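# Lay the towel flat beside an undisturbed basket

## Task

Get the towel lying flat on the table as a single layer. Every part of it must stay at least one finger's width in from the table edge, at least two finger widths away from the basket's rim, and more than a hand's width away from either arm's column. The basket must end upright with its entire base resting on the table, no more than three finger widths from its starting spot, and turned roughly the way it began. Finish by releasing everything and pulling both grippers away. Anything that stays in place only because the robot holds it does not count.

## Robot and tools

Robot: two arms, left_arm and right_arm, each with a parallel-jaw gripper. All poses share one scene frame. Its origin sits on the table top midway between the arms, +x points out over the table, +z points up, and left_arm is on the +y side. The names are not image sides. URDF root positions: left_arm at (+0.045, +0.284, 0) m with quat_wxyz (+1.000, 0, 0, +0.023); right_arm at (-0.037, -0.262, 0) m with quat_wxyz (+1.000, 0, 0, -0.018). Joint ranges in rad, base to gripper: waist -2.618 to 3.054, shoulder 0 to 3.142, elbow 0 to 3.142, wrist pitch -1.571 to 1.571, wrist yaw -1.571 to 1.571, wrist roll -2.094 to 2.094. The elbow never reaches full straightness.

Gripper axes: fingers extend along the gripper's +z and close along its y. end_effector_position is the point between the pads, roughly 1 cm short of the fingertips.

execute_actions(actions): a list of actions run one after another; an empty list only returns state and images. Each action is a table of at most 15 rows, one row per 1/30 s control step; if fewer than 15 rows are given, the last row is repeated to fill 15 steps. Every row holds 14 numbers in [-1, 1], both arms always included: left_arm dx, dy, dz, rx, ry, rz, opening, then right_arm the same seven. dx..rz are an offset, not a pose: each row is measured from that gripper's measured pose at the beginning of the action (for a call's first action, the pose last reported in a result), expressed in the gripper's own axes, and rows do not add up. Scale: 1.0 equals 0.6 m for dx, dy, dz and 180 degrees for rotation; rx, ry, rz form a single rotation vector. Opening is absolute, not an offset: +1 fully open (0.093 m), -1 closed.

move(target, speed, blocking): target is one row in the same 14-number layout, offsets taken from the pose in the latest result showing one, in each gripper's own axes. Each gripper follows a straight path to its target; both paths finish together, lasting 0.5 to 10 s (cut off at 10 s, possibly short). Rotation takes the shorter direction. speed is the path top speed in m/s, 0.002 to 0.5, default 0.25; turning is capped at twice that in rad/s. The opening is sent at the start. Paths ignore obstacles and the other arm, and the real gripper lags, drifts and may overshoot speed, mostly near full reach. Faster moves and targets set deeper past a contact hit and press harder. blocking=false returns after 0.5 s while the arm keeps going; check with wait(0), and until a result shows the end, further rows and moves are refused unless you wait or stop. The result adds a move: line giving the ending (done, off_target, moving, held, fault) and active limits (limits=paced: the sent pose was clipped; limits=held: a check blocked some steps, after which the arm may rush), plus each gripper's distance to its target. If only one arm is named, the other finished at rest.

wait(seconds): 0 to 10; arms keep their last command; a running move carries on and the wait ends early when it does. stop(): brakes a running move, needing some room; fingers continue. zoom_image(camera, region): camera is cam_high, cam_low, cam_left_wrist or cam_right_wrist; region [x0, y0, x1, y1] in pixels of that camera's latest full image, top-left origin, at most 504 by 504. read_manual(section): returns licence texts only, default "licences". finished_scene(scene): ends the current scene, given its number; irreversible, and the goal must still hold.

Controller behaviour: each step the commanded pose is clipped to within 70 mm and 16 degrees of the measured pose, then reached by damped inverse kinematics with position favoured over orientation. Large offsets therefore take several actions, and after an action the arm goes at most to its last clipped pose, so send the remainder next time. Friction can leave the gripper up to about 31 mm off, and smaller commands may not move it. To keep an arm still, send the offset back to its wanted pose in a reply's first call and zeros afterwards, always with its intended opening. The robot keeps holding the last command while you are composing.

Results: a state line `left_arm: …` | `right_arm: …` with end_effector_position (m) and end_effector_quat_wxyz; printed positions may be off, more at long reach. "Hand target" lines show where each gripper is being driven. "pose unreachable" means a clearance check altered or blocked that arm's command. grip_measured is the finger motor on the opening scale: pads meet near -0.94, each mm of object width adds about 0.0208, and each gripper has a fixed bias up to 0.02. Pads stop on contact while the motor keeps heading to the sent value, so pressure grows with how far below the contact reading you command (up to about 50 to 62 N per pad, less on thin parts under 5 mm). Keep resending the closing value to hold. Joint positions end with the opening in metres (floored at zero). Joint torques are raw drive outputs with offsets and noise. Images arrive from cam_high, cam_low, cam_left_wrist, cam_right_wrist (each 504x504), with calibration as given.

Avoid: knocking anything off the table, which fails the task; arms hitting or pushing each other hard, which can end the scene; drops, slips, slams and heavy pushes. Held parts may get brief tugs. Motor heat: warning MOTOR HOT at 75 °C, a 10 s stop at 90 °C, and at 100 °C the arm goes limp and falls; FAULT lines report stops. Move smoothly and without wasted effort.

Each tool is called in YAML: its name, and indented under it one key for each argument.

## Session

execute_actions:
  actions: []

Scene clock: 0.00 s.
left_arm: end_effector_position=(+0.1734, +0.7125, +0.1303) grip_measured=+1.000 end_effector_quat_wxyz=(+0.021, +0.034, +0.999, +0.026) | right_arm: end_effector_position=(+0.4158, -0.3110, +0.1345) grip_measured=+1.000 end_effector_quat_wxyz=(+0.085, +0.276, +0.676, +0.678)
Joint positions: left_arm=[ 1.244  2.247  2.218 -1.48   0.028  1.359  0.093] | right_arm=[-0.451  2.167  1.441 -0.466 -1.5    0.644  0.093]
Joint velocities: left_arm=[-0.002  0.002 -0.037 -0.081  0.051 -0.037  0.   ] | right_arm=[-0.007  0.022 -0.022 -0.022 -0.007 -0.037  0.   ]
Joint torques (N m, as the arm reports them, + toward a larger angle): no reading
Motor temperatures (°C, as the motors report them): left_arm=[18 19 20 18 20 19] | right_arm=[20 21 20 19 20 19]
Hand target (left_arm): +0.173, +0.713, +0.130; +0.021, +0.034, +0.999, +0.026
Hand target (right_arm): +0.416, -0.311, +0.135; +0.085, +0.276, +0.676, +0.678

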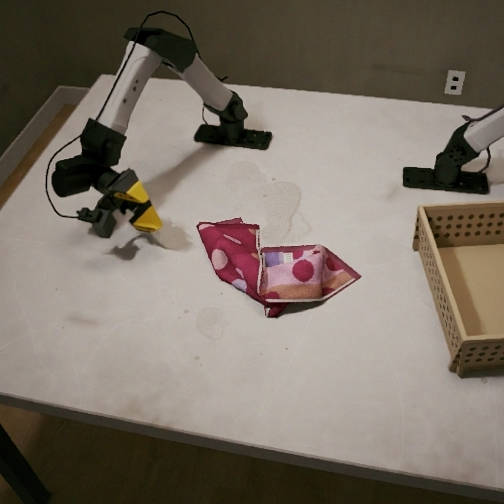

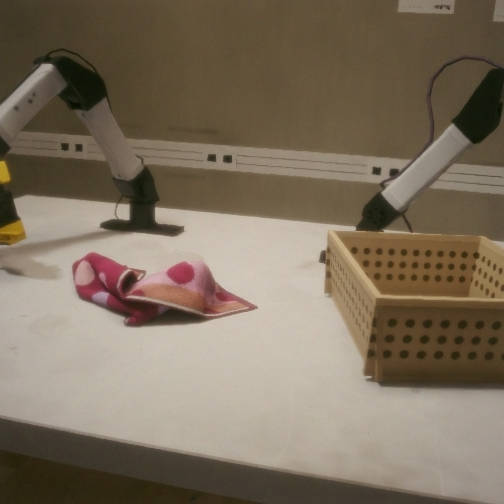

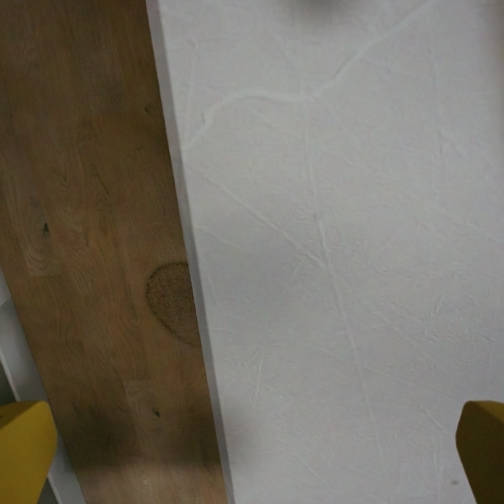

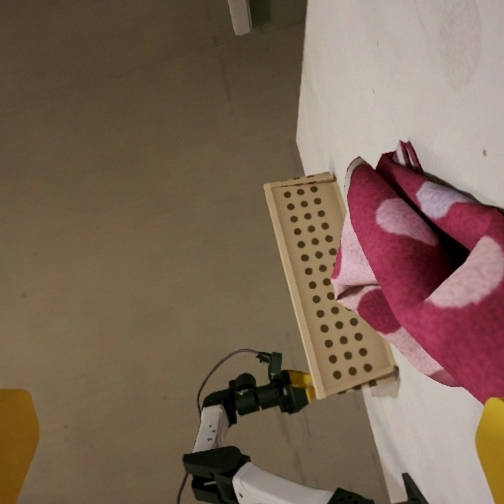

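zoom_image:
  camera: "cam_high"
  region: [180, 190, 380, 340]

zoom_image:
  camera: "cam_low"
  region: [50, 230, 280, 350]

Region (180, 190, 380, 340) of cam_high's 504x504 image, scaled by 2.520, with more detail than that image has; it fills the top 378 rows of this view, and the rest is white.

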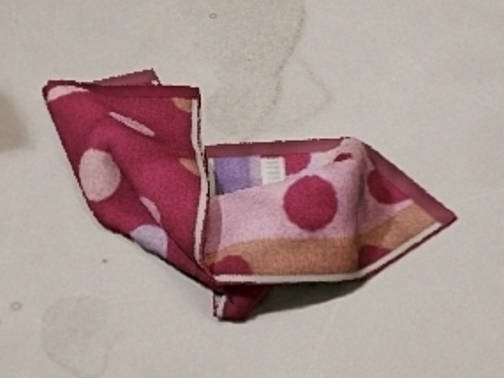

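Region (50, 230, 280, 350) of cam_low's 504x504 image, scaled by 2.191, with more detail than that image has; it fills the top 263 rows of this view, and the rest is white.

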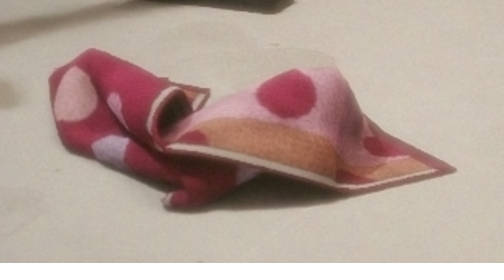

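move:
  target: [-0.011,-0.142,-0.158,0,0,0,1, 0.3715,-0.043,0.192,0.485,0.061,-0.197,1]
  speed: 0.3

Scene clock: 123.43 s.
left_arm: end_effector_position=(+0.1693, +0.6307, +0.2202) grip_measured=+1.000 end_effector_quat_wxyz=(+0.035, +0.032, +0.997, +0.067) | right_arm: end_effector_position=(+0.2812, -0.0997, +0.1586) grip_measured=+1.000 end_effector_quat_wxyz=(+0.012, +0.002, +1.000, +0.006)
Joint positions: left_arm=[ 1.193  1.871  2.013 -1.565  0.028  1.303  0.093] | right_arm=[ 0.507  1.881  1.783 -1.446  0.     0.476  0.093]
Joint velocities: left_arm=[ 0.002  0.002  0.012 -0.022 -0.051  0.037  0.   ] | right_arm=[ 0.002  0.007 -0.012  0.007  0.007  0.051  0.   ]
Joint torques (N m, as the arm reports them, + toward a larger angle): left_arm=[-0.83 -8.85  4.44  0.43 -0.06 -0.03] | right_arm=[ 0.05 -8.61  8.95  0.3   0.15  0.17]
Motor temperatures (°C, as the motors report them): left_arm=[18 42 25 18 20 19] | right_arm=[20 41 25 21 21 19]
Hand target (left_arm): +0.169, +0.622, +0.220; +0.031, +0.034, +0.997, +0.057
Hand target (right_arm): +0.282, -0.100, +0.157; +0.005, +0.006, +1.000, -0.003
Off the commanded pose (left_arm): 0.008 m, 5 deg.
Off the commanded pose (right_arm): 0.002 m, 2 deg.
joint sent to its limit (left arm) — the command would take joint 4 (wrist pitch) past its lower limit, so that joint was sent only as far as its limit.
move: off_target (left_arm)
camera_calibration (this result's frames):
cam_left_wrist: T_world_to_cam=[[-0.068406, -0.986883, -0.146227, 0.664942], [-0.944289, 0.0167514, 0.32869, 0.117473], [-0.321929, 0.160565, -0.933049, 0.244737], [0, 0, 0, 1]] pos_world=[0.235202, 0.614956, 0.286972]
cam_right_wrist: T_world_to_cam=[[0.000807175, -0.999635, -0.0270021, -0.0949897], [-0.911682, -0.0118307, 0.410726, 0.227695], [-0.410895, 0.0242858, -0.911359, 0.342988], [0, 0, 0, 1]] pos_world=[0.348594, -0.100591, 0.2165]

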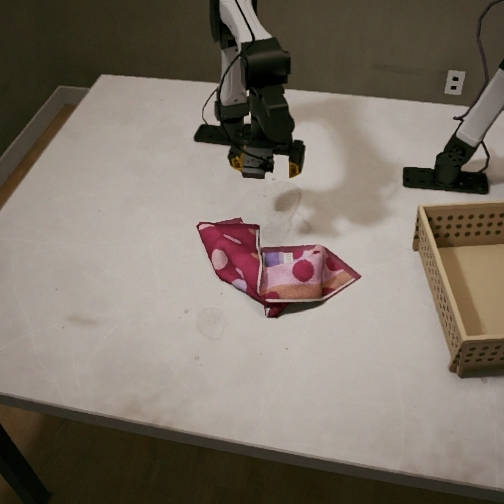

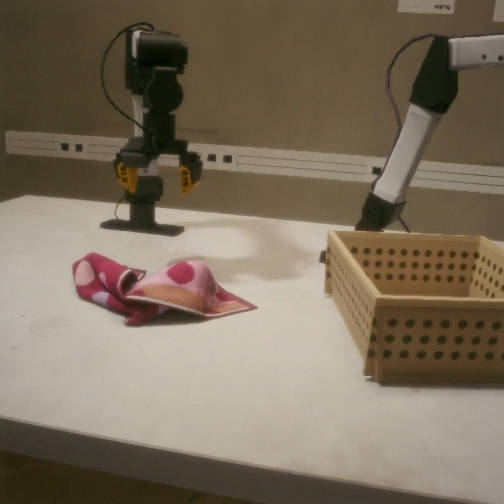

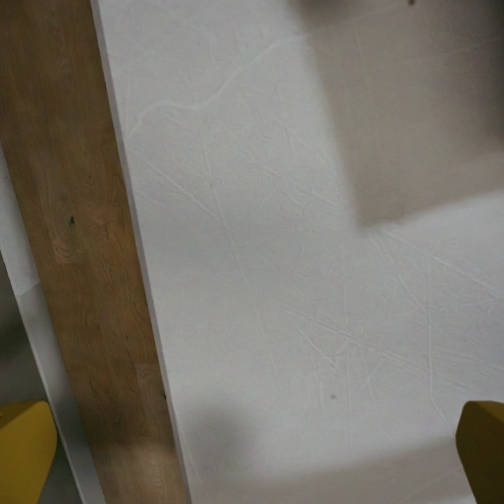

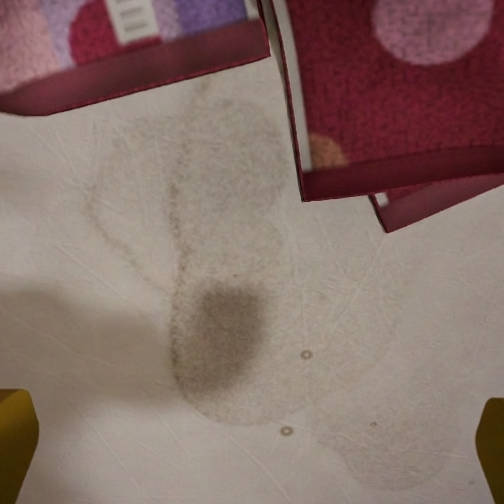

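move:
  target: [-0.395,-0.794,-0.0325,0.043,0.022,-0.02,1, -0.028,-0.049,0.165,0.004,0.008,-0.001,-0.1]
  speed: 0.25

Scene clock: 165.87 s.
left_arm: end_effector_position=(+0.3723, +0.1416, +0.1909) grip_measured=+1.000 end_effector_quat_wxyz=(+0.021, +0.004, +1.000, -0.010) | right_arm: end_effector_position=(+0.3012, -0.1247, +0.0733) grip_measured=-0.098 end_effector_quat_wxyz=(+0.012, +0.001, +1.000, +0.004)
Joint positions: left_arm=[-0.458  1.89   1.926 -1.561  0.001 -0.402  0.093] | right_arm=[ 0.421  1.92   1.496 -1.121  0.002  0.387  0.04 ]
Joint velocities: left_arm=[-0.012 -0.012 -0.012 -0.007 -0.081  0.037  0.   ] | right_arm=[-0.002  0.002  0.012 -0.022 -0.007 -0.066  0.   ]
Joint torques (N m, as the arm reports them, + toward a larger angle): left_arm=[-0.2  -7.19  7.12  0.14 -0.08 -0.03] | right_arm=[-0.71 -9.12  5.24  0.61  0.06  0.  ]
Motor temperatures (°C, as the motors report them): left_arm=[18 40 25 18 20 19] | right_arm=[20 36 27 20 20 19]
Hand target (left_arm): +0.370, +0.141, +0.191; +0.012, +0.001, +1.000, -0.010
Hand target (right_arm): +0.299, -0.128, +0.060; -0.000, +0.001, +1.000, -0.000
Off the commanded pose (left_arm): 0.003 m, 3 deg.
Off the commanded pose (right_arm): 0.014 m, 2 deg.
joint sent to its limit (left arm) — the command would take joint 4 (wrist pitch) past its lower limit, so that joint was sent only as far as its limit.
move: off_target (left_arm, right_arm)
camera_calibration (this result's frames):
cam_left_wrist: T_world_to_cam=[[-0.0184579, -0.999795, 0.00827935, 0.145603], [-0.935013, 0.0201937, 0.354038, 0.318206], [-0.354133, -0.00120651, -0.935194, 0.396627], [0, 0, 0, 1]] pos_world=[0.440673, 0.139626, 0.257061]
cam_right_wrist: T_world_to_cam=[[0.00417009, -0.999732, -0.0227722, -0.123666], [-0.911696, -0.0131569, 0.410654, 0.280513], [-0.410844, 0.0190488, -0.911507, 0.273364], [0, 0, 0, 1]] pos_world=[0.368568, -0.12515, 0.131163]

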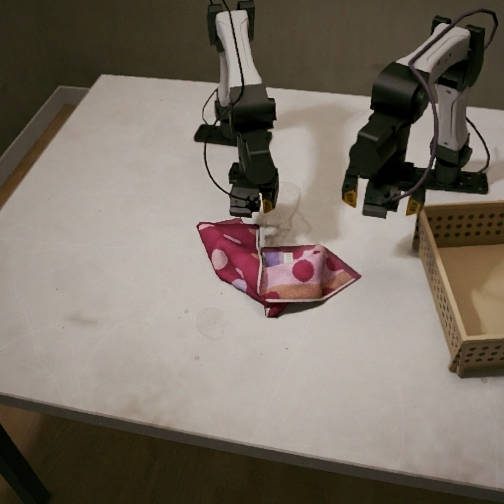

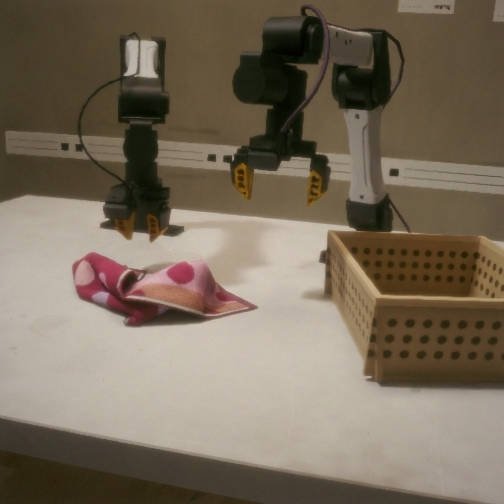

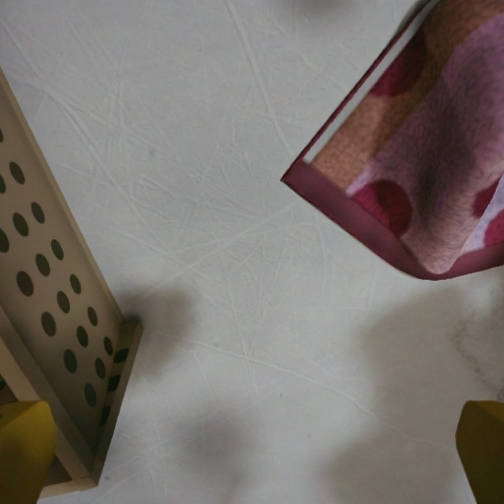

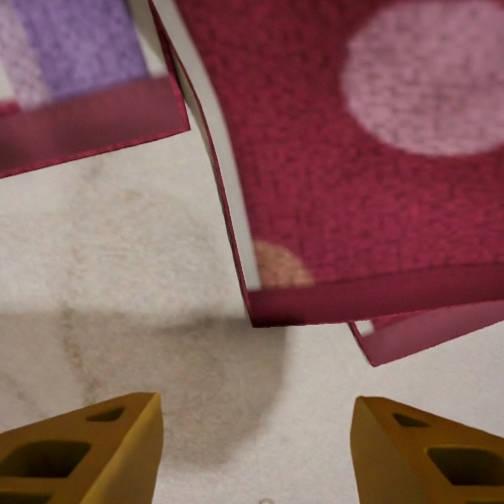

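move:
  target: [-0.0325,-0.055,0.221,-0.006,0.013,0.208,-0.2, 0.016,-0.0125,0.096,0.003,0.008,0,-0.23]
  speed: 0.2

Scene clock: 196.80 s.
left_arm: end_effector_position=(+0.3994, +0.1070, +0.0690) grip_measured=-0.198 end_effector_quat_wxyz=(+0.008, +0.317, +0.948, +0.001) | right_arm: end_effector_position=(+0.2955, -0.1270, +0.0285) grip_measured=-0.228 end_effector_quat_wxyz=(+0.012, -0.001, +1.000, +0.004)
Joint positions: left_arm=[-0.514  2.054  1.671 -1.173 -0.005  0.179  0.036] | right_arm=[ 0.421  1.944  1.345 -0.947  0.002  0.384  0.034]
Joint velocities: left_arm=[-0.017 -0.022 -0.012  0.022 -0.037 -0.051 -0.001] | right_arm=[-0.022  0.012 -0.012  0.037 -0.022 -0.037  0.   ]
Joint torques (N m, as the arm reports them, + toward a larger angle): left_arm=[-1.18 -8.63  5.21  0.37 -0.2   0.13] | right_arm=[-0.81 -9.17  5.03  0.62  0.05  0.01]
Motor temperatures (°C, as the motors report them): left_arm=[18 37 27 18 20 19] | right_arm=[20 35 26 20 20 19]
Hand target (left_arm): +0.398, +0.106, +0.060; +0.003, +0.325, +0.946, +0.007
Hand target (right_arm): +0.292, -0.132, +0.016; -0.000, +0.001, +1.000, -0.001
Off the commanded pose (left_arm): 0.010 m, 1 deg.
Off the commanded pose (right_arm): 0.014 m, 1 deg.
move: off_target (right_arm)
camera_calibration (this result's frames):
cam_left_wrist: T_world_to_cam=[[-0.60899, -0.792959, -0.0186112, 0.328078], [-0.737738, 0.557651, 0.380484, 0.249268], [-0.29133, 0.245441, -0.9246, 0.240028], [0, 0, 0, 1]] pos_world=[0.453618, 0.0622347, 0.133194]
cam_right_wrist: T_world_to_cam=[[0.00719673, -0.999726, -0.0222732, -0.127883], [-0.911226, -0.0157299, 0.411606, 0.293173], [-0.411844, 0.0173337, -0.91109, 0.230345], [0, 0, 0, 1]] pos_world=[0.362933, -0.127229, 0.0863443]

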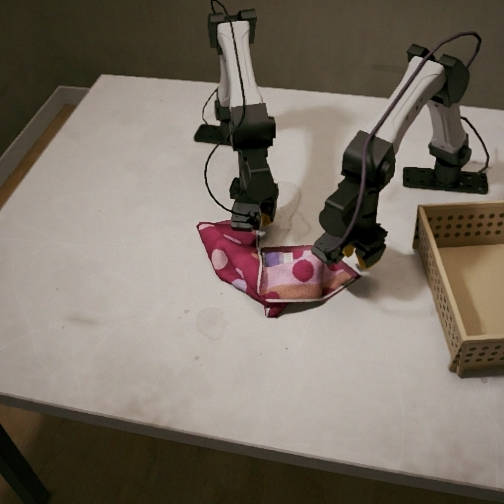

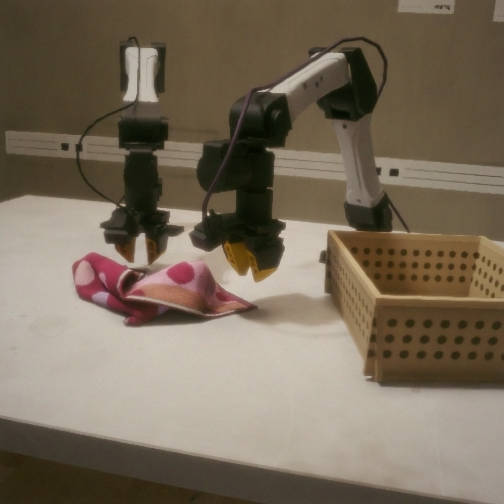

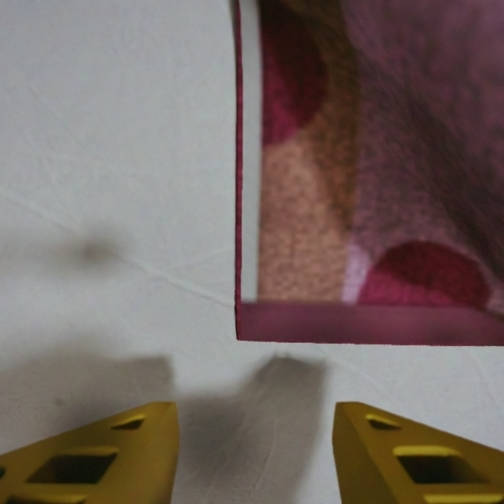

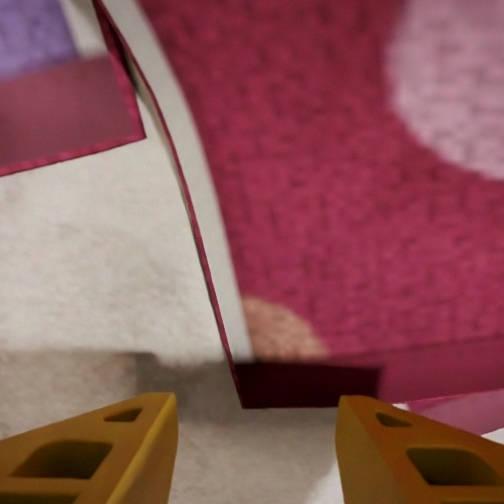

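move:
  target: [0.004,-0.004,0.113,0,0.005,0,-0.2, -0.002,-0.007,0.055,0.003,0.008,0,-0.23]
  speed: 0.06

Scene clock: 215.07 s.
left_arm: end_effector_position=(+0.3989, +0.1072, +0.0192) grip_measured=-0.198 end_effector_quat_wxyz=(+0.005, +0.318, +0.948, +0.002) | right_arm: end_effector_position=(+0.3016, -0.1246, +0.0110) grip_measured=-0.228 end_effector_quat_wxyz=(+0.014, -0.003, +1.000, +0.005)
Joint positions: left_arm=[-0.514  2.101  1.539 -0.999 -0.005  0.18   0.036] | right_arm=[ 0.421  1.988  1.334 -0.887  0.002  0.38   0.034]
Joint velocities: left_arm=[-0.007  0.007 -0.002 -0.007 -0.051  0.051 -0.001] | right_arm=[ 0.002  0.002 -0.002 -0.022  0.051 -0.037 -0.001]
Joint torques (N m, as the arm reports them, + toward a larger angle): left_arm=[-0.48 -7.8   4.13  0.75 -0.14  0.  ] | right_arm=[-0.97 -9.02  4.5   0.66  0.05  0.01]
Motor temperatures (°C, as the motors report them): left_arm=[18 38 26 19 20 19] | right_arm=[20 35 25 20 20 19]
Hand target (left_arm): +0.397, +0.107, +0.002; -0.000, +0.317, +0.948, +0.004
Hand target (right_arm): +0.297, -0.131, -0.004; -0.001, -0.001, +1.000, -0.001
Off the commanded pose (left_arm): 0.018 m, 1 deg.
Off the commanded pose (right_arm): 0.017 m, 2 deg.
move: off_target (left_arm, right_arm)
camera_calibration (this result's frames):
cam_left_wrist: T_world_to_cam=[[-0.61028, -0.791988, -0.017697, 0.327425], [-0.735193, 0.557912, 0.385001, 0.26653], [-0.295043, 0.247969, -0.922747, 0.194889], [0, 0, 0, 1]] pos_world=[0.453273, 0.0622901, 0.0830133]
cam_right_wrist: T_world_to_cam=[[0.0114803, -0.999653, -0.0237074, -0.127102], [-0.912758, -0.0201584, 0.408003, 0.305944], [-0.408339, 0.0169551, -0.912673, 0.215768], [0, 0, 0, 1]] pos_world=[0.368818, -0.124549, 0.0690867]

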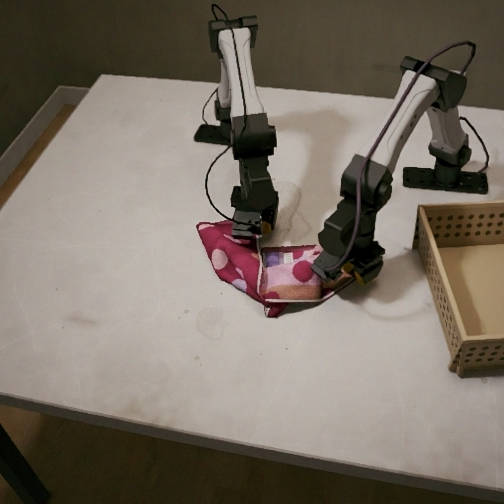

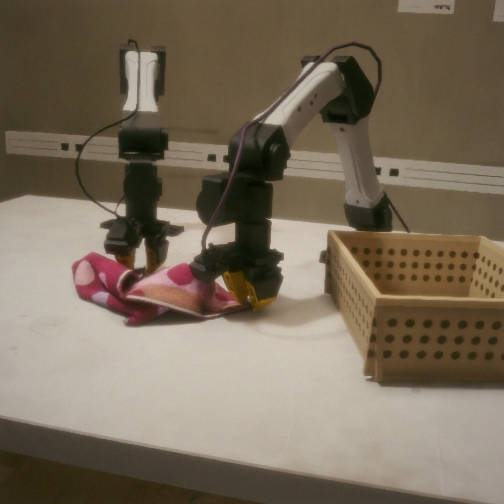

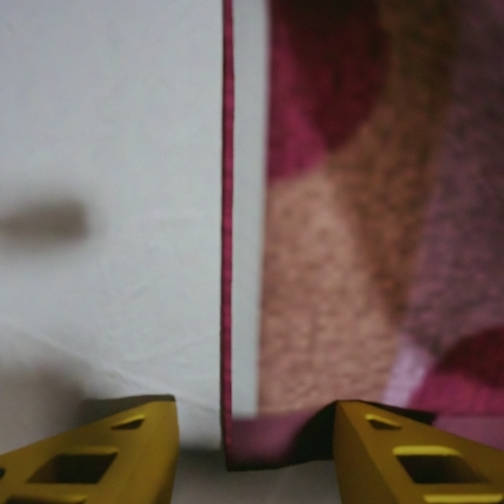

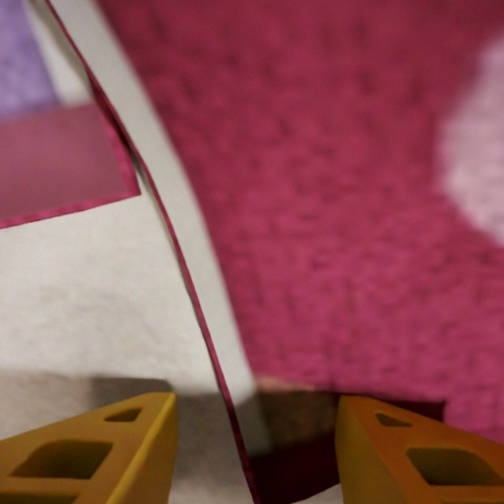

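execute_actions:
  actions:
    - [[0,0,0.03,0,0,0,-0.2, 0,-0.01,0.035,0,0,0,-0.23]]
    - [[0,0,0.03,0,0,0,-0.3, 0,0,0.03,0,0,0,-0.3],[0,0,0.03,0,0,0,-0.35, 0,0,0.03,0,0,0,-0.35],[0,0,0.03,0,0,0,-0.4, 0,0,0.03,0,0,0,-0.4],[0,0,0.03,0,0,0,-0.45, 0,0,0.03,0,0,0,-0.45],[0,0,0.03,0,0,0,-0.5, 0,0,0.03,0,0,0,-0.5],[0,0,0.03,0,0,0,-0.55, 0,0,0.03,0,0,0,-0.55],[0,0,0.03,0,0,0,-0.6, 0,0,0.03,0,0,0,-0.6],[0,0,0.03,0,0,0,-0.65, 0,0,0.03,0,0,0,-0.65],[0,0,0.03,0,0,0,-0.7, 0,0,0.03,0,0,0,-0.7],[0,0,0.03,0,0,0,-0.75, 0,0,0.03,0,0,0,-0.75],[0,0,0.03,0,0,0,-0.8, 0,0,0.03,0,0,0,-0.8],[0,0,0.03,0,0,0,-0.85, 0,0,0.03,0,0,0,-0.85],[0,0,0.03,0,0,0,-0.9, 0,0,0.03,0,0,0,-0.9],[0,0,0.03,0,0,0,-0.95, 0,0,0.03,0,0,0,-0.95],[0,0,0.03,0,0,0,-1, 0,0,0.03,0,0,0,-1]]
    - [[0,0,0.02,0,0,0,-1, 0,0,0.02,0,0,0,-1]]

Scene clock: 227.53 s.
left_arm: end_effector_position=(+0.4015, +0.1022, +0.0188) grip_measured=-0.979 end_effector_quat_wxyz=(+0.014, +0.318, +0.948, -0.009) | right_arm: end_effector_position=(+0.3103, -0.1228, +0.0096) grip_measured=-0.967 end_effector_quat_wxyz=(+0.033, -0.004, +0.999, +0.009)
Joint positions: left_arm=[-0.514  2.101  1.537 -0.977  0.015  0.18   0.   ] | right_arm=[ 0.42   1.988  1.326 -0.84   0.008  0.375  0.   ]
Joint velocities: left_arm=[-0.012 -0.002 -0.012 -0.066 -0.007 -0.022  0.   ] | right_arm=[-0.007  0.017  0.017  0.051 -0.051  0.022  0.   ]
Joint torques (N m, as the arm reports them, + toward a larger angle): left_arm=[-0.2  -8.77  4.37  0.72 -0.07  0.02] | right_arm=[-0.11 -9.57  5.11  0.86  0.07  0.06]
Motor temperatures (°C, as the motors report them): left_arm=[18 37 26 19 20 19] | right_arm=[20 35 25 21 20 19]
Hand target (left_arm): +0.402, +0.102, +0.007; +0.014, +0.318, +0.948, -0.009
Hand target (right_arm): +0.309, -0.123, -0.002; +0.031, -0.004, +0.999, +0.008
Off the commanded pose (left_arm): 0.012 m, 0 deg.
Off the commanded pose (right_arm): 0.012 m, 0 deg.
camera_calibration (this result's frames):
cam_left_wrist: T_world_to_cam=[[-0.610509, -0.792007, -0.00196564, 0.324809], [-0.738259, 0.568176, 0.363525, 0.272039], [-0.286797, 0.223386, -0.931582, 0.195885], [0, 0, 0, 1]] pos_world=[0.455313, 0.0589265, 0.0842287]
cam_right_wrist: T_world_to_cam=[[0.0152888, -0.99938, -0.0317249, -0.126576], [-0.927872, -0.0260036, 0.371992, 0.318777], [-0.372586, 0.0237494, -0.927694, 0.20791], [0, 0, 0, 1]] pos_world=[0.375184, -0.123145, 0.0702784]

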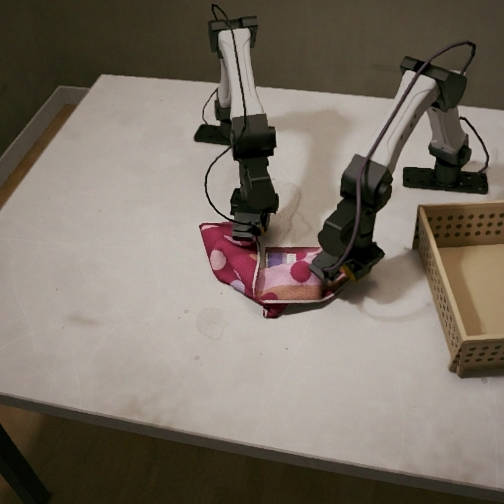

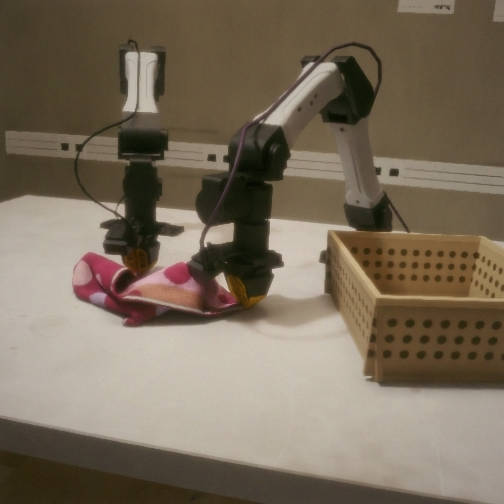

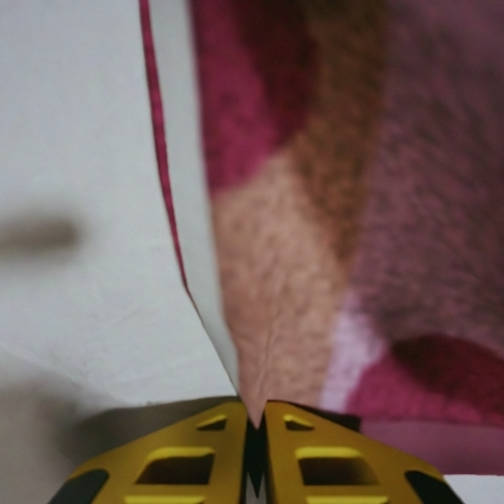

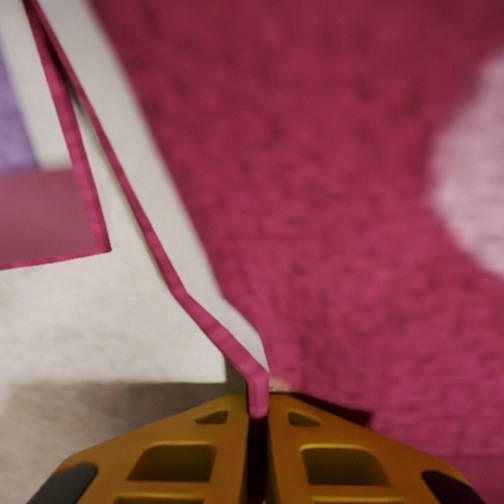

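move:
  target: [0,0,-0.17,0,0,0,-1, 0,0,-0.17,0,0,0,-1]
  speed: 0.08

Scene clock: 234.43 s.
left_arm: end_effector_position=(+0.3992, +0.1034, +0.1101) grip_measured=-0.979 end_effector_quat_wxyz=(+0.008, +0.318, +0.948, -0.009) | right_arm: end_effector_position=(+0.3056, -0.1247, +0.1021) grip_measured=-0.968 end_effector_quat_wxyz=(+0.030, -0.004, +1.000, +0.007)
Joint positions: left_arm=[-0.514  2.045  1.821 -1.328  0.015  0.18   0.   ] | right_arm=[ 0.42   1.889  1.569 -1.19   0.008  0.375  0.   ]
Joint velocities: left_arm=[-0.002 -0.002 -0.012 -0.037 -0.007  0.037  0.   ] | right_arm=[-0.012 -0.027 -0.017  0.022  0.007 -0.022  0.   ]
Joint torques (N m, as the arm reports them, + toward a larger angle): left_arm=[  0.16 -10.74   7.3    0.17  -0.1    0.04] | right_arm=[  0.07 -11.6    9.07   0.36   0.08   0.09]
Motor temperatures (°C, as the motors report them): left_arm=[18 38 26 19 20 19] | right_arm=[20 35 25 21 20 19]
Hand target (left_arm): +0.398, +0.105, +0.121; +0.014, +0.318, +0.948, -0.009
Hand target (right_arm): +0.305, -0.124, +0.111; +0.034, -0.004, +0.999, +0.009
Off the commanded pose (left_arm): 0.011 m, 1 deg.
Off the commanded pose (right_arm): 0.009 m, 0 deg.
move: off_target (left_arm)
camera_calibration (this result's frames):
cam_left_wrist: T_world_to_cam=[[-0.610518, -0.792002, 0.000195962, 0.324263], [-0.73449, 0.566277, 0.373972, 0.234006], [-0.296297, 0.228173, -0.92744, 0.282879], [0, 0, 0, 1]] pos_world=[0.45366, 0.0597595, 0.174779]
cam_right_wrist: T_world_to_cam=[[0.0150741, -0.999467, -0.0289732, -0.125676], [-0.925217, -0.0249299, 0.378618, 0.278637], [-0.379139, 0.0210992, -0.925099, 0.293465], [0, 0, 0, 1]] pos_world=[0.370958, -0.124855, 0.162346]

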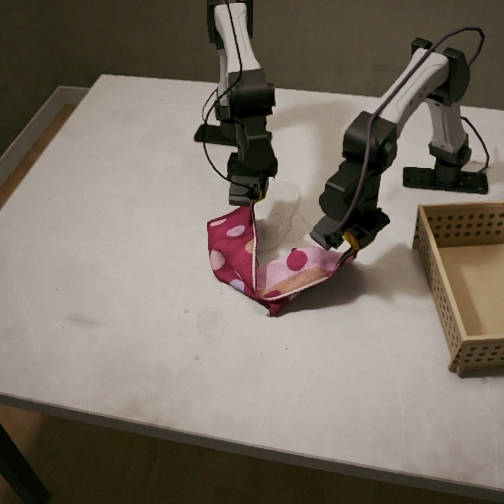

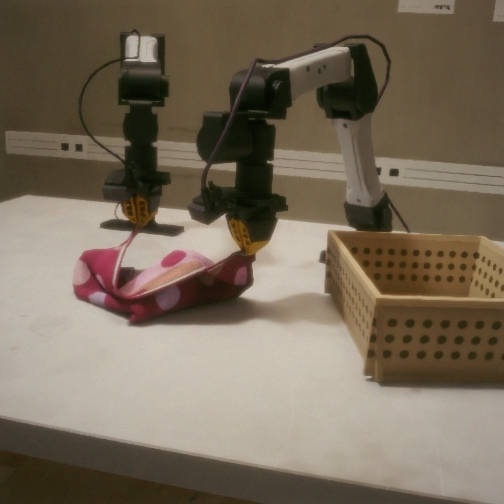

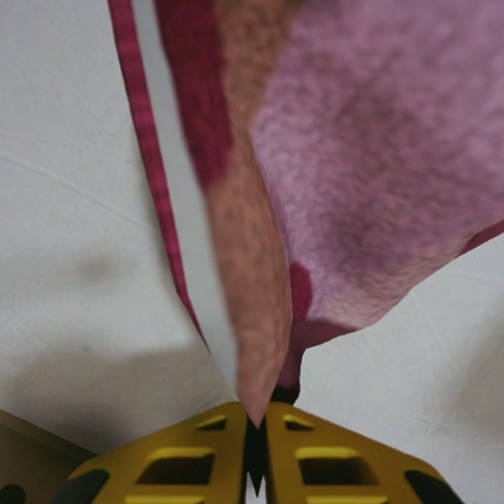

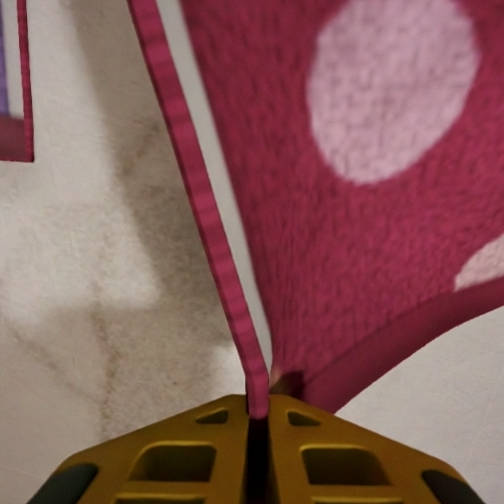

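move:
  target: [0.008,0.019,-0.367,-0.2577,-0.1206,0.278,-1, -0.178,-0.1885,-0.3565,0.2062,-0.198,-0.4695,-1]
  speed: 0.2

Scene clock: 317.03 s.
left_arm: end_effector_position=(+0.4005, +0.1205, +0.3255) grip_measured=-0.979 end_effector_quat_wxyz=(+0.292, +0.644, +0.645, +0.290) | right_arm: end_effector_position=(+0.4010, -0.2370, +0.3021) grip_measured=-0.968 end_effector_quat_wxyz=(-0.282, +0.648, -0.650, +0.279)
Joint positions: left_arm=[-0.668  1.517  1.746 -1.053 -0.451  1.126  0.   ] | right_arm=[ 0.112  1.596  1.724 -0.884  0.053 -1.515  0.   ]
Joint velocities: left_arm=[ 0.012 -0.012 -0.012 -0.022  0.007 -0.007  0.   ] | right_arm=[ 0.012 -0.017 -0.002 -0.051  0.125 -0.051  0.   ]
Joint torques (N m, as the arm reports them, + toward a larger angle): left_arm=[-0.55 -6.65  5.48  1.84 -0.32  0.09] | right_arm=[-0.79 -9.32 10.05  1.93 -0.08  0.06]
Motor temperatures (°C, as the motors report them): left_arm=[18 46 29 19 20 19] | right_arm=[20 41 30 21 20 19]
Hand target (left_arm): +0.399, +0.120, +0.330; +0.301, +0.642, +0.640, +0.296
Hand target (right_arm): +0.403, -0.239, +0.321; -0.302, +0.641, -0.641, +0.295
Off the commanded pose (left_arm): 0.005 m, 1 deg.
Off the commanded pose (right_arm): 0.019 m, 3 deg.
move: off_target (right_arm)
camera_calibration (this result's frames):
cam_left_wrist: T_world_to_cam=[[-0.652596, 0.00670604, -0.757676, 0.505899], [-0.293203, 0.919825, 0.260681, -0.0377412], [0.698677, 0.392273, -0.598308, -0.0463061], [0, 0, 0, 1]] pos_world=[0.351435, 0.0494873, 0.365441]
cam_right_wrist: T_world_to_cam=[[0.695759, 0.00158245, 0.718274, -0.494977], [-0.30835, -0.902505, 0.300673, -0.143458], [0.648722, -0.430676, -0.627438, -0.0921872], [0, 0, 0, 1]] pos_world=[0.359953, -0.168392, 0.340821]

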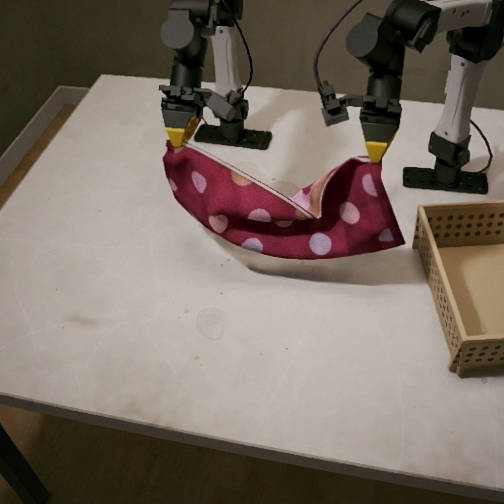

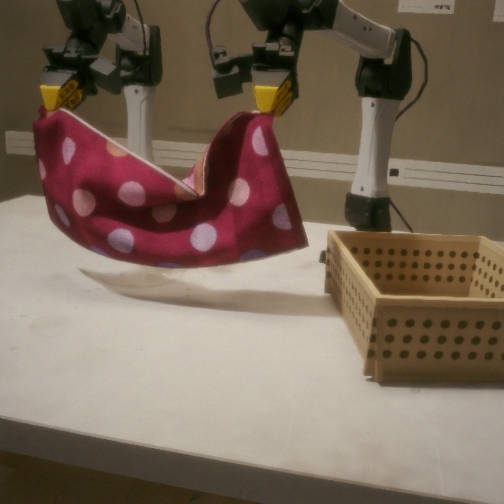

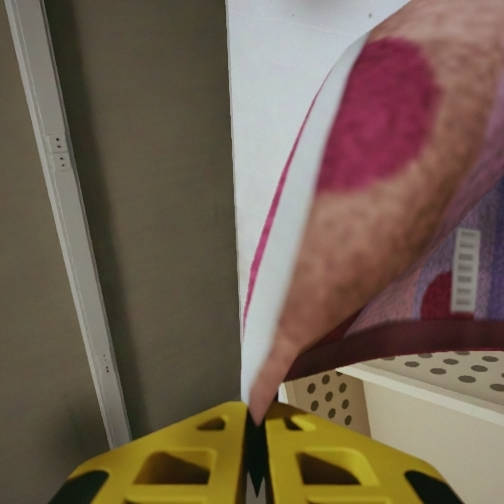

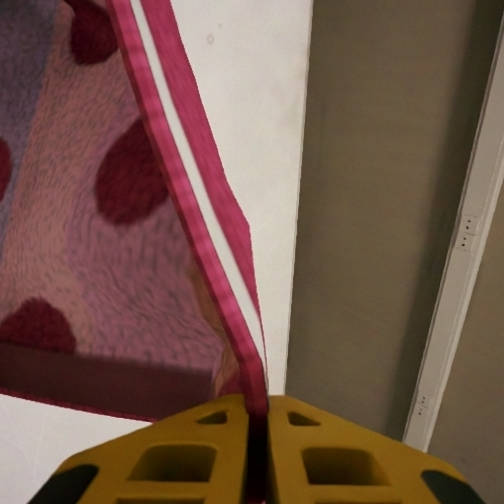

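move:
  target: [0,0,0,0,0,0,-1, 0.15,-0.037,-0.034,0,0,0,-1]
  speed: 0.08

Scene clock: 335.90 s.
left_arm: end_effector_position=(+0.4007, +0.1204, +0.3256) grip_measured=-0.979 end_effector_quat_wxyz=(+0.292, +0.644, +0.645, +0.291) | right_arm: end_effector_position=(+0.4000, -0.3255, +0.3349) grip_measured=-0.968 end_effector_quat_wxyz=(-0.286, +0.645, -0.649, +0.284)
Joint positions: left_arm=[-0.668  1.517  1.746 -1.052 -0.451  1.128  0.   ] | right_arm=[-0.166  1.664  1.932 -1.019 -0.147 -1.702  0.   ]
Joint velocities: left_arm=[ 0.017 -0.007  0.012 -0.022 -0.051 -0.095  0.   ] | right_arm=[ 0.002 -0.007 -0.007 -0.022 -0.007 -0.095  0.   ]
Joint torques (N m, as the arm reports them, + toward a larger angle): left_arm=[-0.1  -5.47  6.65  1.66 -0.23 -0.03] | right_arm=[-0.59 -6.88  9.61  1.57 -0.13  0.07]
Motor temperatures (°C, as the motors report them): left_arm=[18 42 29 22 20 19] | right_arm=[20 39 31 24 20 19]
Hand target (left_arm): +0.401, +0.120, +0.325; +0.292, +0.644, +0.645, +0.290
Hand target (right_arm): +0.402, -0.328, +0.333; -0.283, +0.648, -0.650, +0.279
Off the commanded pose (left_arm): 0.000 m, 0 deg.
Off the commanded pose (right_arm): 0.004 m, 1 deg.
move: done
camera_calibration (this result's frames):
cam_left_wrist: T_world_to_cam=[[-0.651882, 0.00772695, -0.758281, 0.505921], [-0.29252, 0.919995, 0.260849, -0.0379895], [0.69963, 0.391855, -0.597468, -0.0468706], [0, 0, 0, 1]] pos_world=[0.35148, 0.0494074, 0.365536]
cam_right_wrist: T_world_to_cam=[[0.686133, -0.000843523, 0.727475, -0.517757], [-0.316291, -0.900883, 0.297272, -0.228659], [0.655119, -0.434062, -0.618392, -0.115828], [0, 0, 0, 1]] pos_world=[0.358809, -0.256709, 0.373002]

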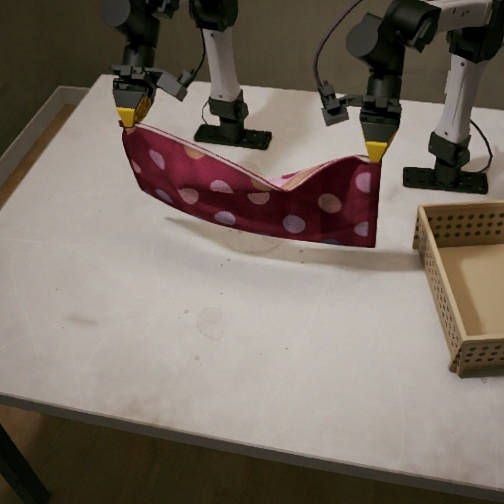

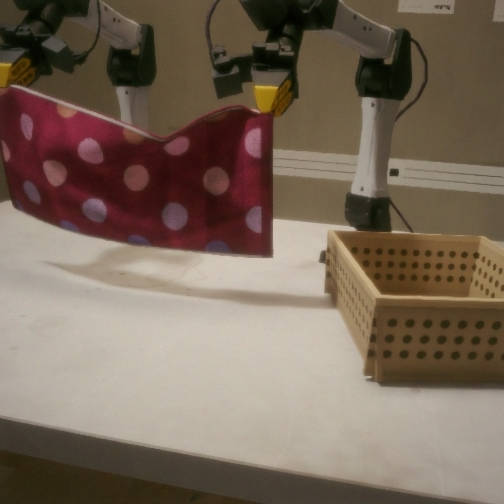

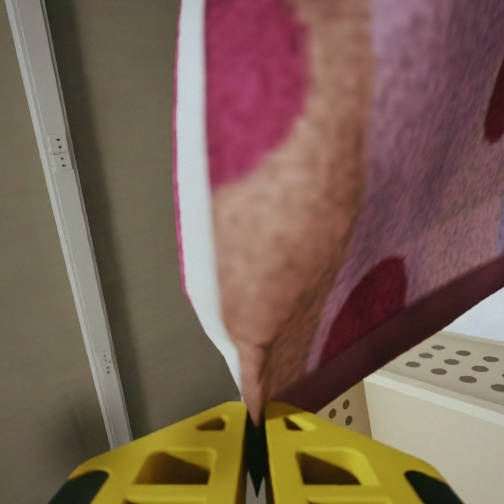

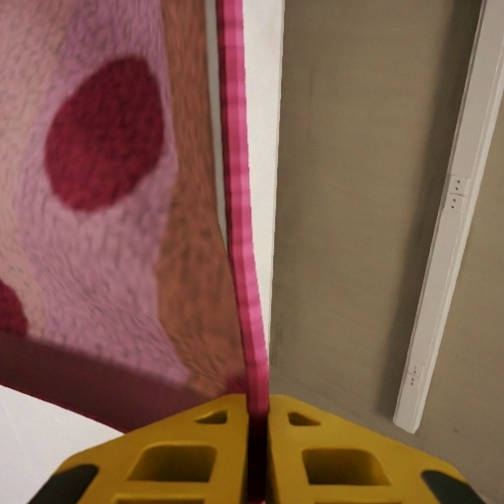

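move:
  target: [0.008,0.030,0.194,0,0,0,-1, 0.0275,-0.010,0.216,0,0,0,-1]
  speed: 0.1

Scene clock: 359.50 s.
left_arm: end_effector_position=(+0.4945, +0.1234, +0.2643) grip_measured=-0.979 end_effector_quat_wxyz=(+0.289, +0.646, +0.645, +0.289) | right_arm: end_effector_position=(+0.4894, -0.3436, +0.2418) grip_measured=-0.968 end_effector_quat_wxyz=(-0.276, +0.649, -0.655, +0.270)
Joint positions: left_arm=[-0.508  1.732  1.71  -0.761 -0.338  1.252  0.   ] | right_arm=[-0.166  1.942  1.914 -0.761 -0.148 -1.702  0.   ]
Joint velocities: left_arm=[ 0.007 -0.002 -0.027 -0.037  0.066 -0.066  0.   ] | right_arm=[-0.022  0.012 -0.007  0.022 -0.007  0.022  0.   ]
Joint torques (N m, as the arm reports them, + toward a larger angle): left_arm=[ 0.52 -7.2   6.99  1.86 -0.16  0.03] | right_arm=[  0.54 -11.34  10.71   1.85  -0.01   0.18]
Motor temperatures (°C, as the motors report them): left_arm=[18 39 29 23 20 19] | right_arm=[20 37 31 25 20 19]
Hand target (left_arm): +0.500, +0.125, +0.263; +0.292, +0.644, +0.644, +0.291
Hand target (right_arm): +0.498, -0.342, +0.252; -0.286, +0.645, -0.649, +0.284
Off the commanded pose (left_arm): 0.006 m, 0 deg.
Off the commanded pose (right_arm): 0.014 m, 2 deg.
move: off_target (right_arm)
camera_calibration (this result's frames):
cam_left_wrist: T_world_to_cam=[[-0.657852, 0.0107435, -0.753071, 0.521719], [-0.289166, 0.91966, 0.265723, -0.000219707], [0.695424, 0.392569, -0.601893, -0.147231], [0, 0, 0, 1]] pos_world=[0.445538, 0.0523955, 0.304332]
cam_right_wrist: T_world_to_cam=[[0.712504, -0.00584514, 0.701643, -0.519771], [-0.304508, -0.903468, 0.301695, -0.196745], [0.632149, -0.428615, -0.645505, -0.220153], [0, 0, 0, 1]] pos_world=[0.449598, -0.275152, 0.281941]

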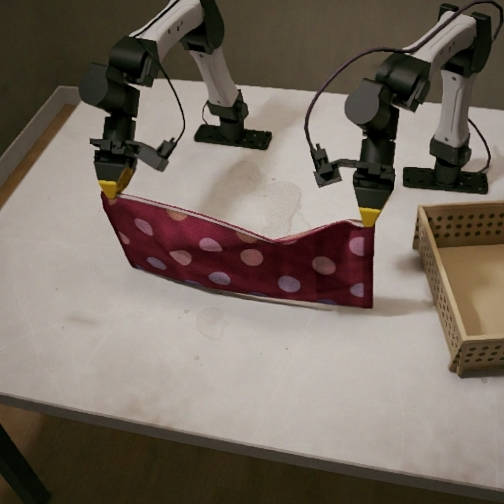

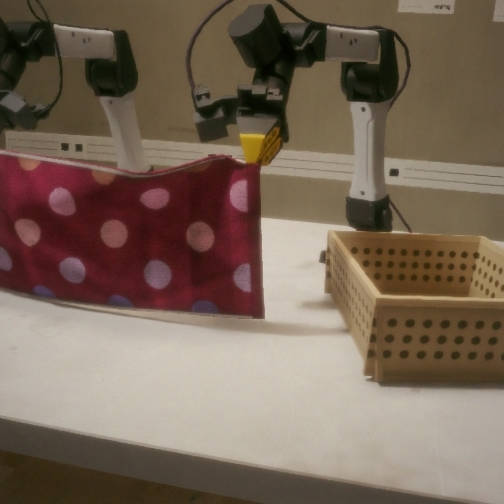

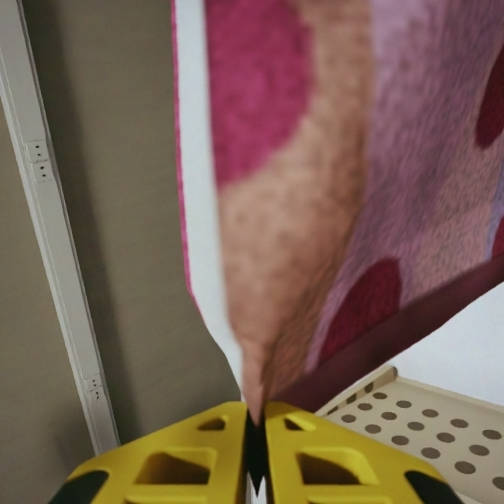

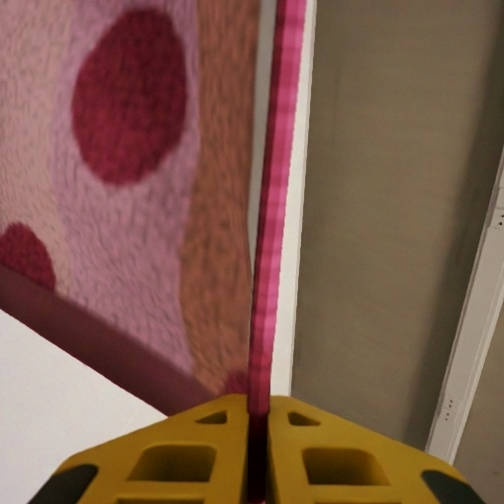

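move:
  target: [0.006,-0.167,-0.2635,0,0,0,-1, 0.014,0.1525,-0.269,0,0,0,-1]
  speed: 0.12

Scene clock: 390.07 s.
left_arm: end_effector_position=(+0.3153, +0.1230, +0.2977) grip_measured=-0.979 end_effector_quat_wxyz=(+0.299, +0.644, +0.646, +0.282) | right_arm: end_effector_position=(+0.3182, -0.3534, +0.2991) grip_measured=-0.968 end_effector_quat_wxyz=(-0.282, +0.647, -0.650, +0.281)
Joint positions: left_arm=[-0.879  1.254  1.435 -1.088 -0.571  0.936  0.   ] | right_arm=[-0.342  1.355  1.502 -0.935 -0.273 -1.83   0.   ]
Joint velocities: left_arm=[-0.007 -0.017  0.002  0.022 -0.037 -0.066  0.   ] | right_arm=[-0.002 -0.002 -0.022  0.007 -0.022 -0.007  0.   ]
Joint torques (N m, as the arm reports them, + toward a larger angle): left_arm=[-1.03 -4.15  5.65  1.34 -0.48 -0.05] | right_arm=[-0.76 -6.38  5.64  1.52 -0.16  0.04]
Motor temperatures (°C, as the motors report them): left_arm=[18 38 30 25 20 19] | right_arm=[20 40 33 27 20 19]
Hand target (left_arm): +0.310, +0.128, +0.294; +0.289, +0.646, +0.645, +0.288
Hand target (right_arm): +0.311, -0.353, +0.290; -0.276, +0.649, -0.655, +0.270
Off the commanded pose (left_arm): 0.007 m, 1 deg.
Off the commanded pose (right_arm): 0.012 m, 2 deg.
move: off_target (right_arm)
camera_calibration (this result's frames):
cam_left_wrist: T_world_to_cam=[[-0.654754, -0.00301834, -0.755836, 0.430512], [-0.285333, 0.926988, 0.243472, -0.0560589], [0.699916, 0.375079, -0.607811, 0.000178464], [0, 0, 0, 1]] pos_world=[0.265759, 0.0531984, 0.339154]
cam_right_wrist: T_world_to_cam=[[0.693519, -0.000256016, 0.720439, -0.435622], [-0.312179, -0.901348, 0.300194, -0.271389], [0.649289, -0.433096, -0.625181, -0.0921499], [0, 0, 0, 1]] pos_world=[0.277222, -0.284637, 0.337698]

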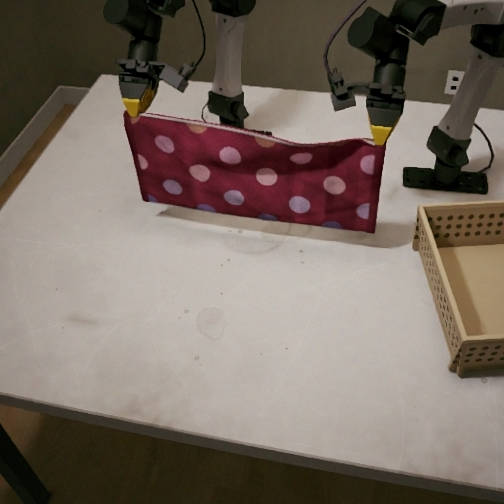

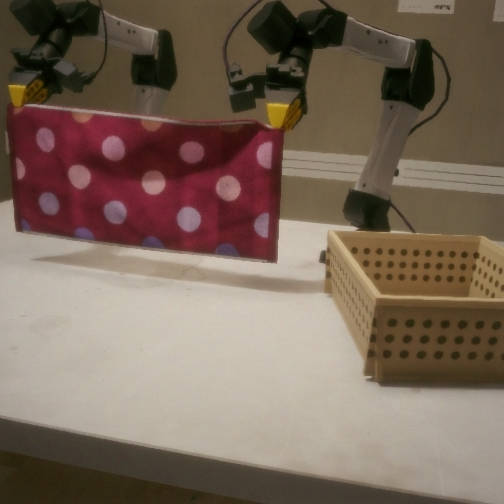

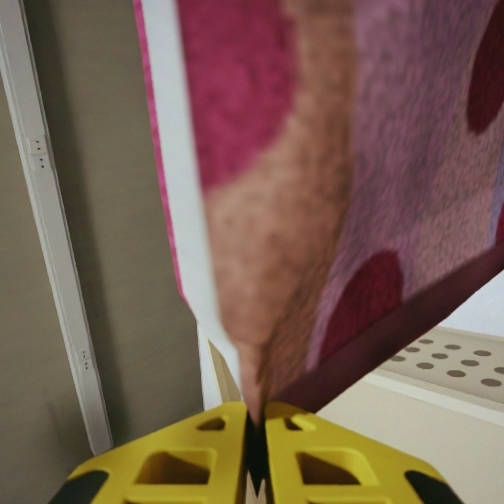

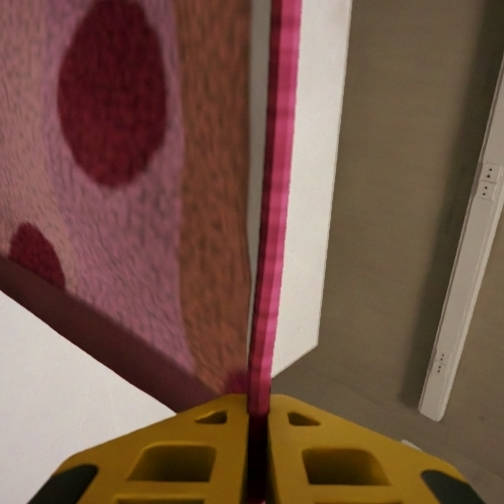

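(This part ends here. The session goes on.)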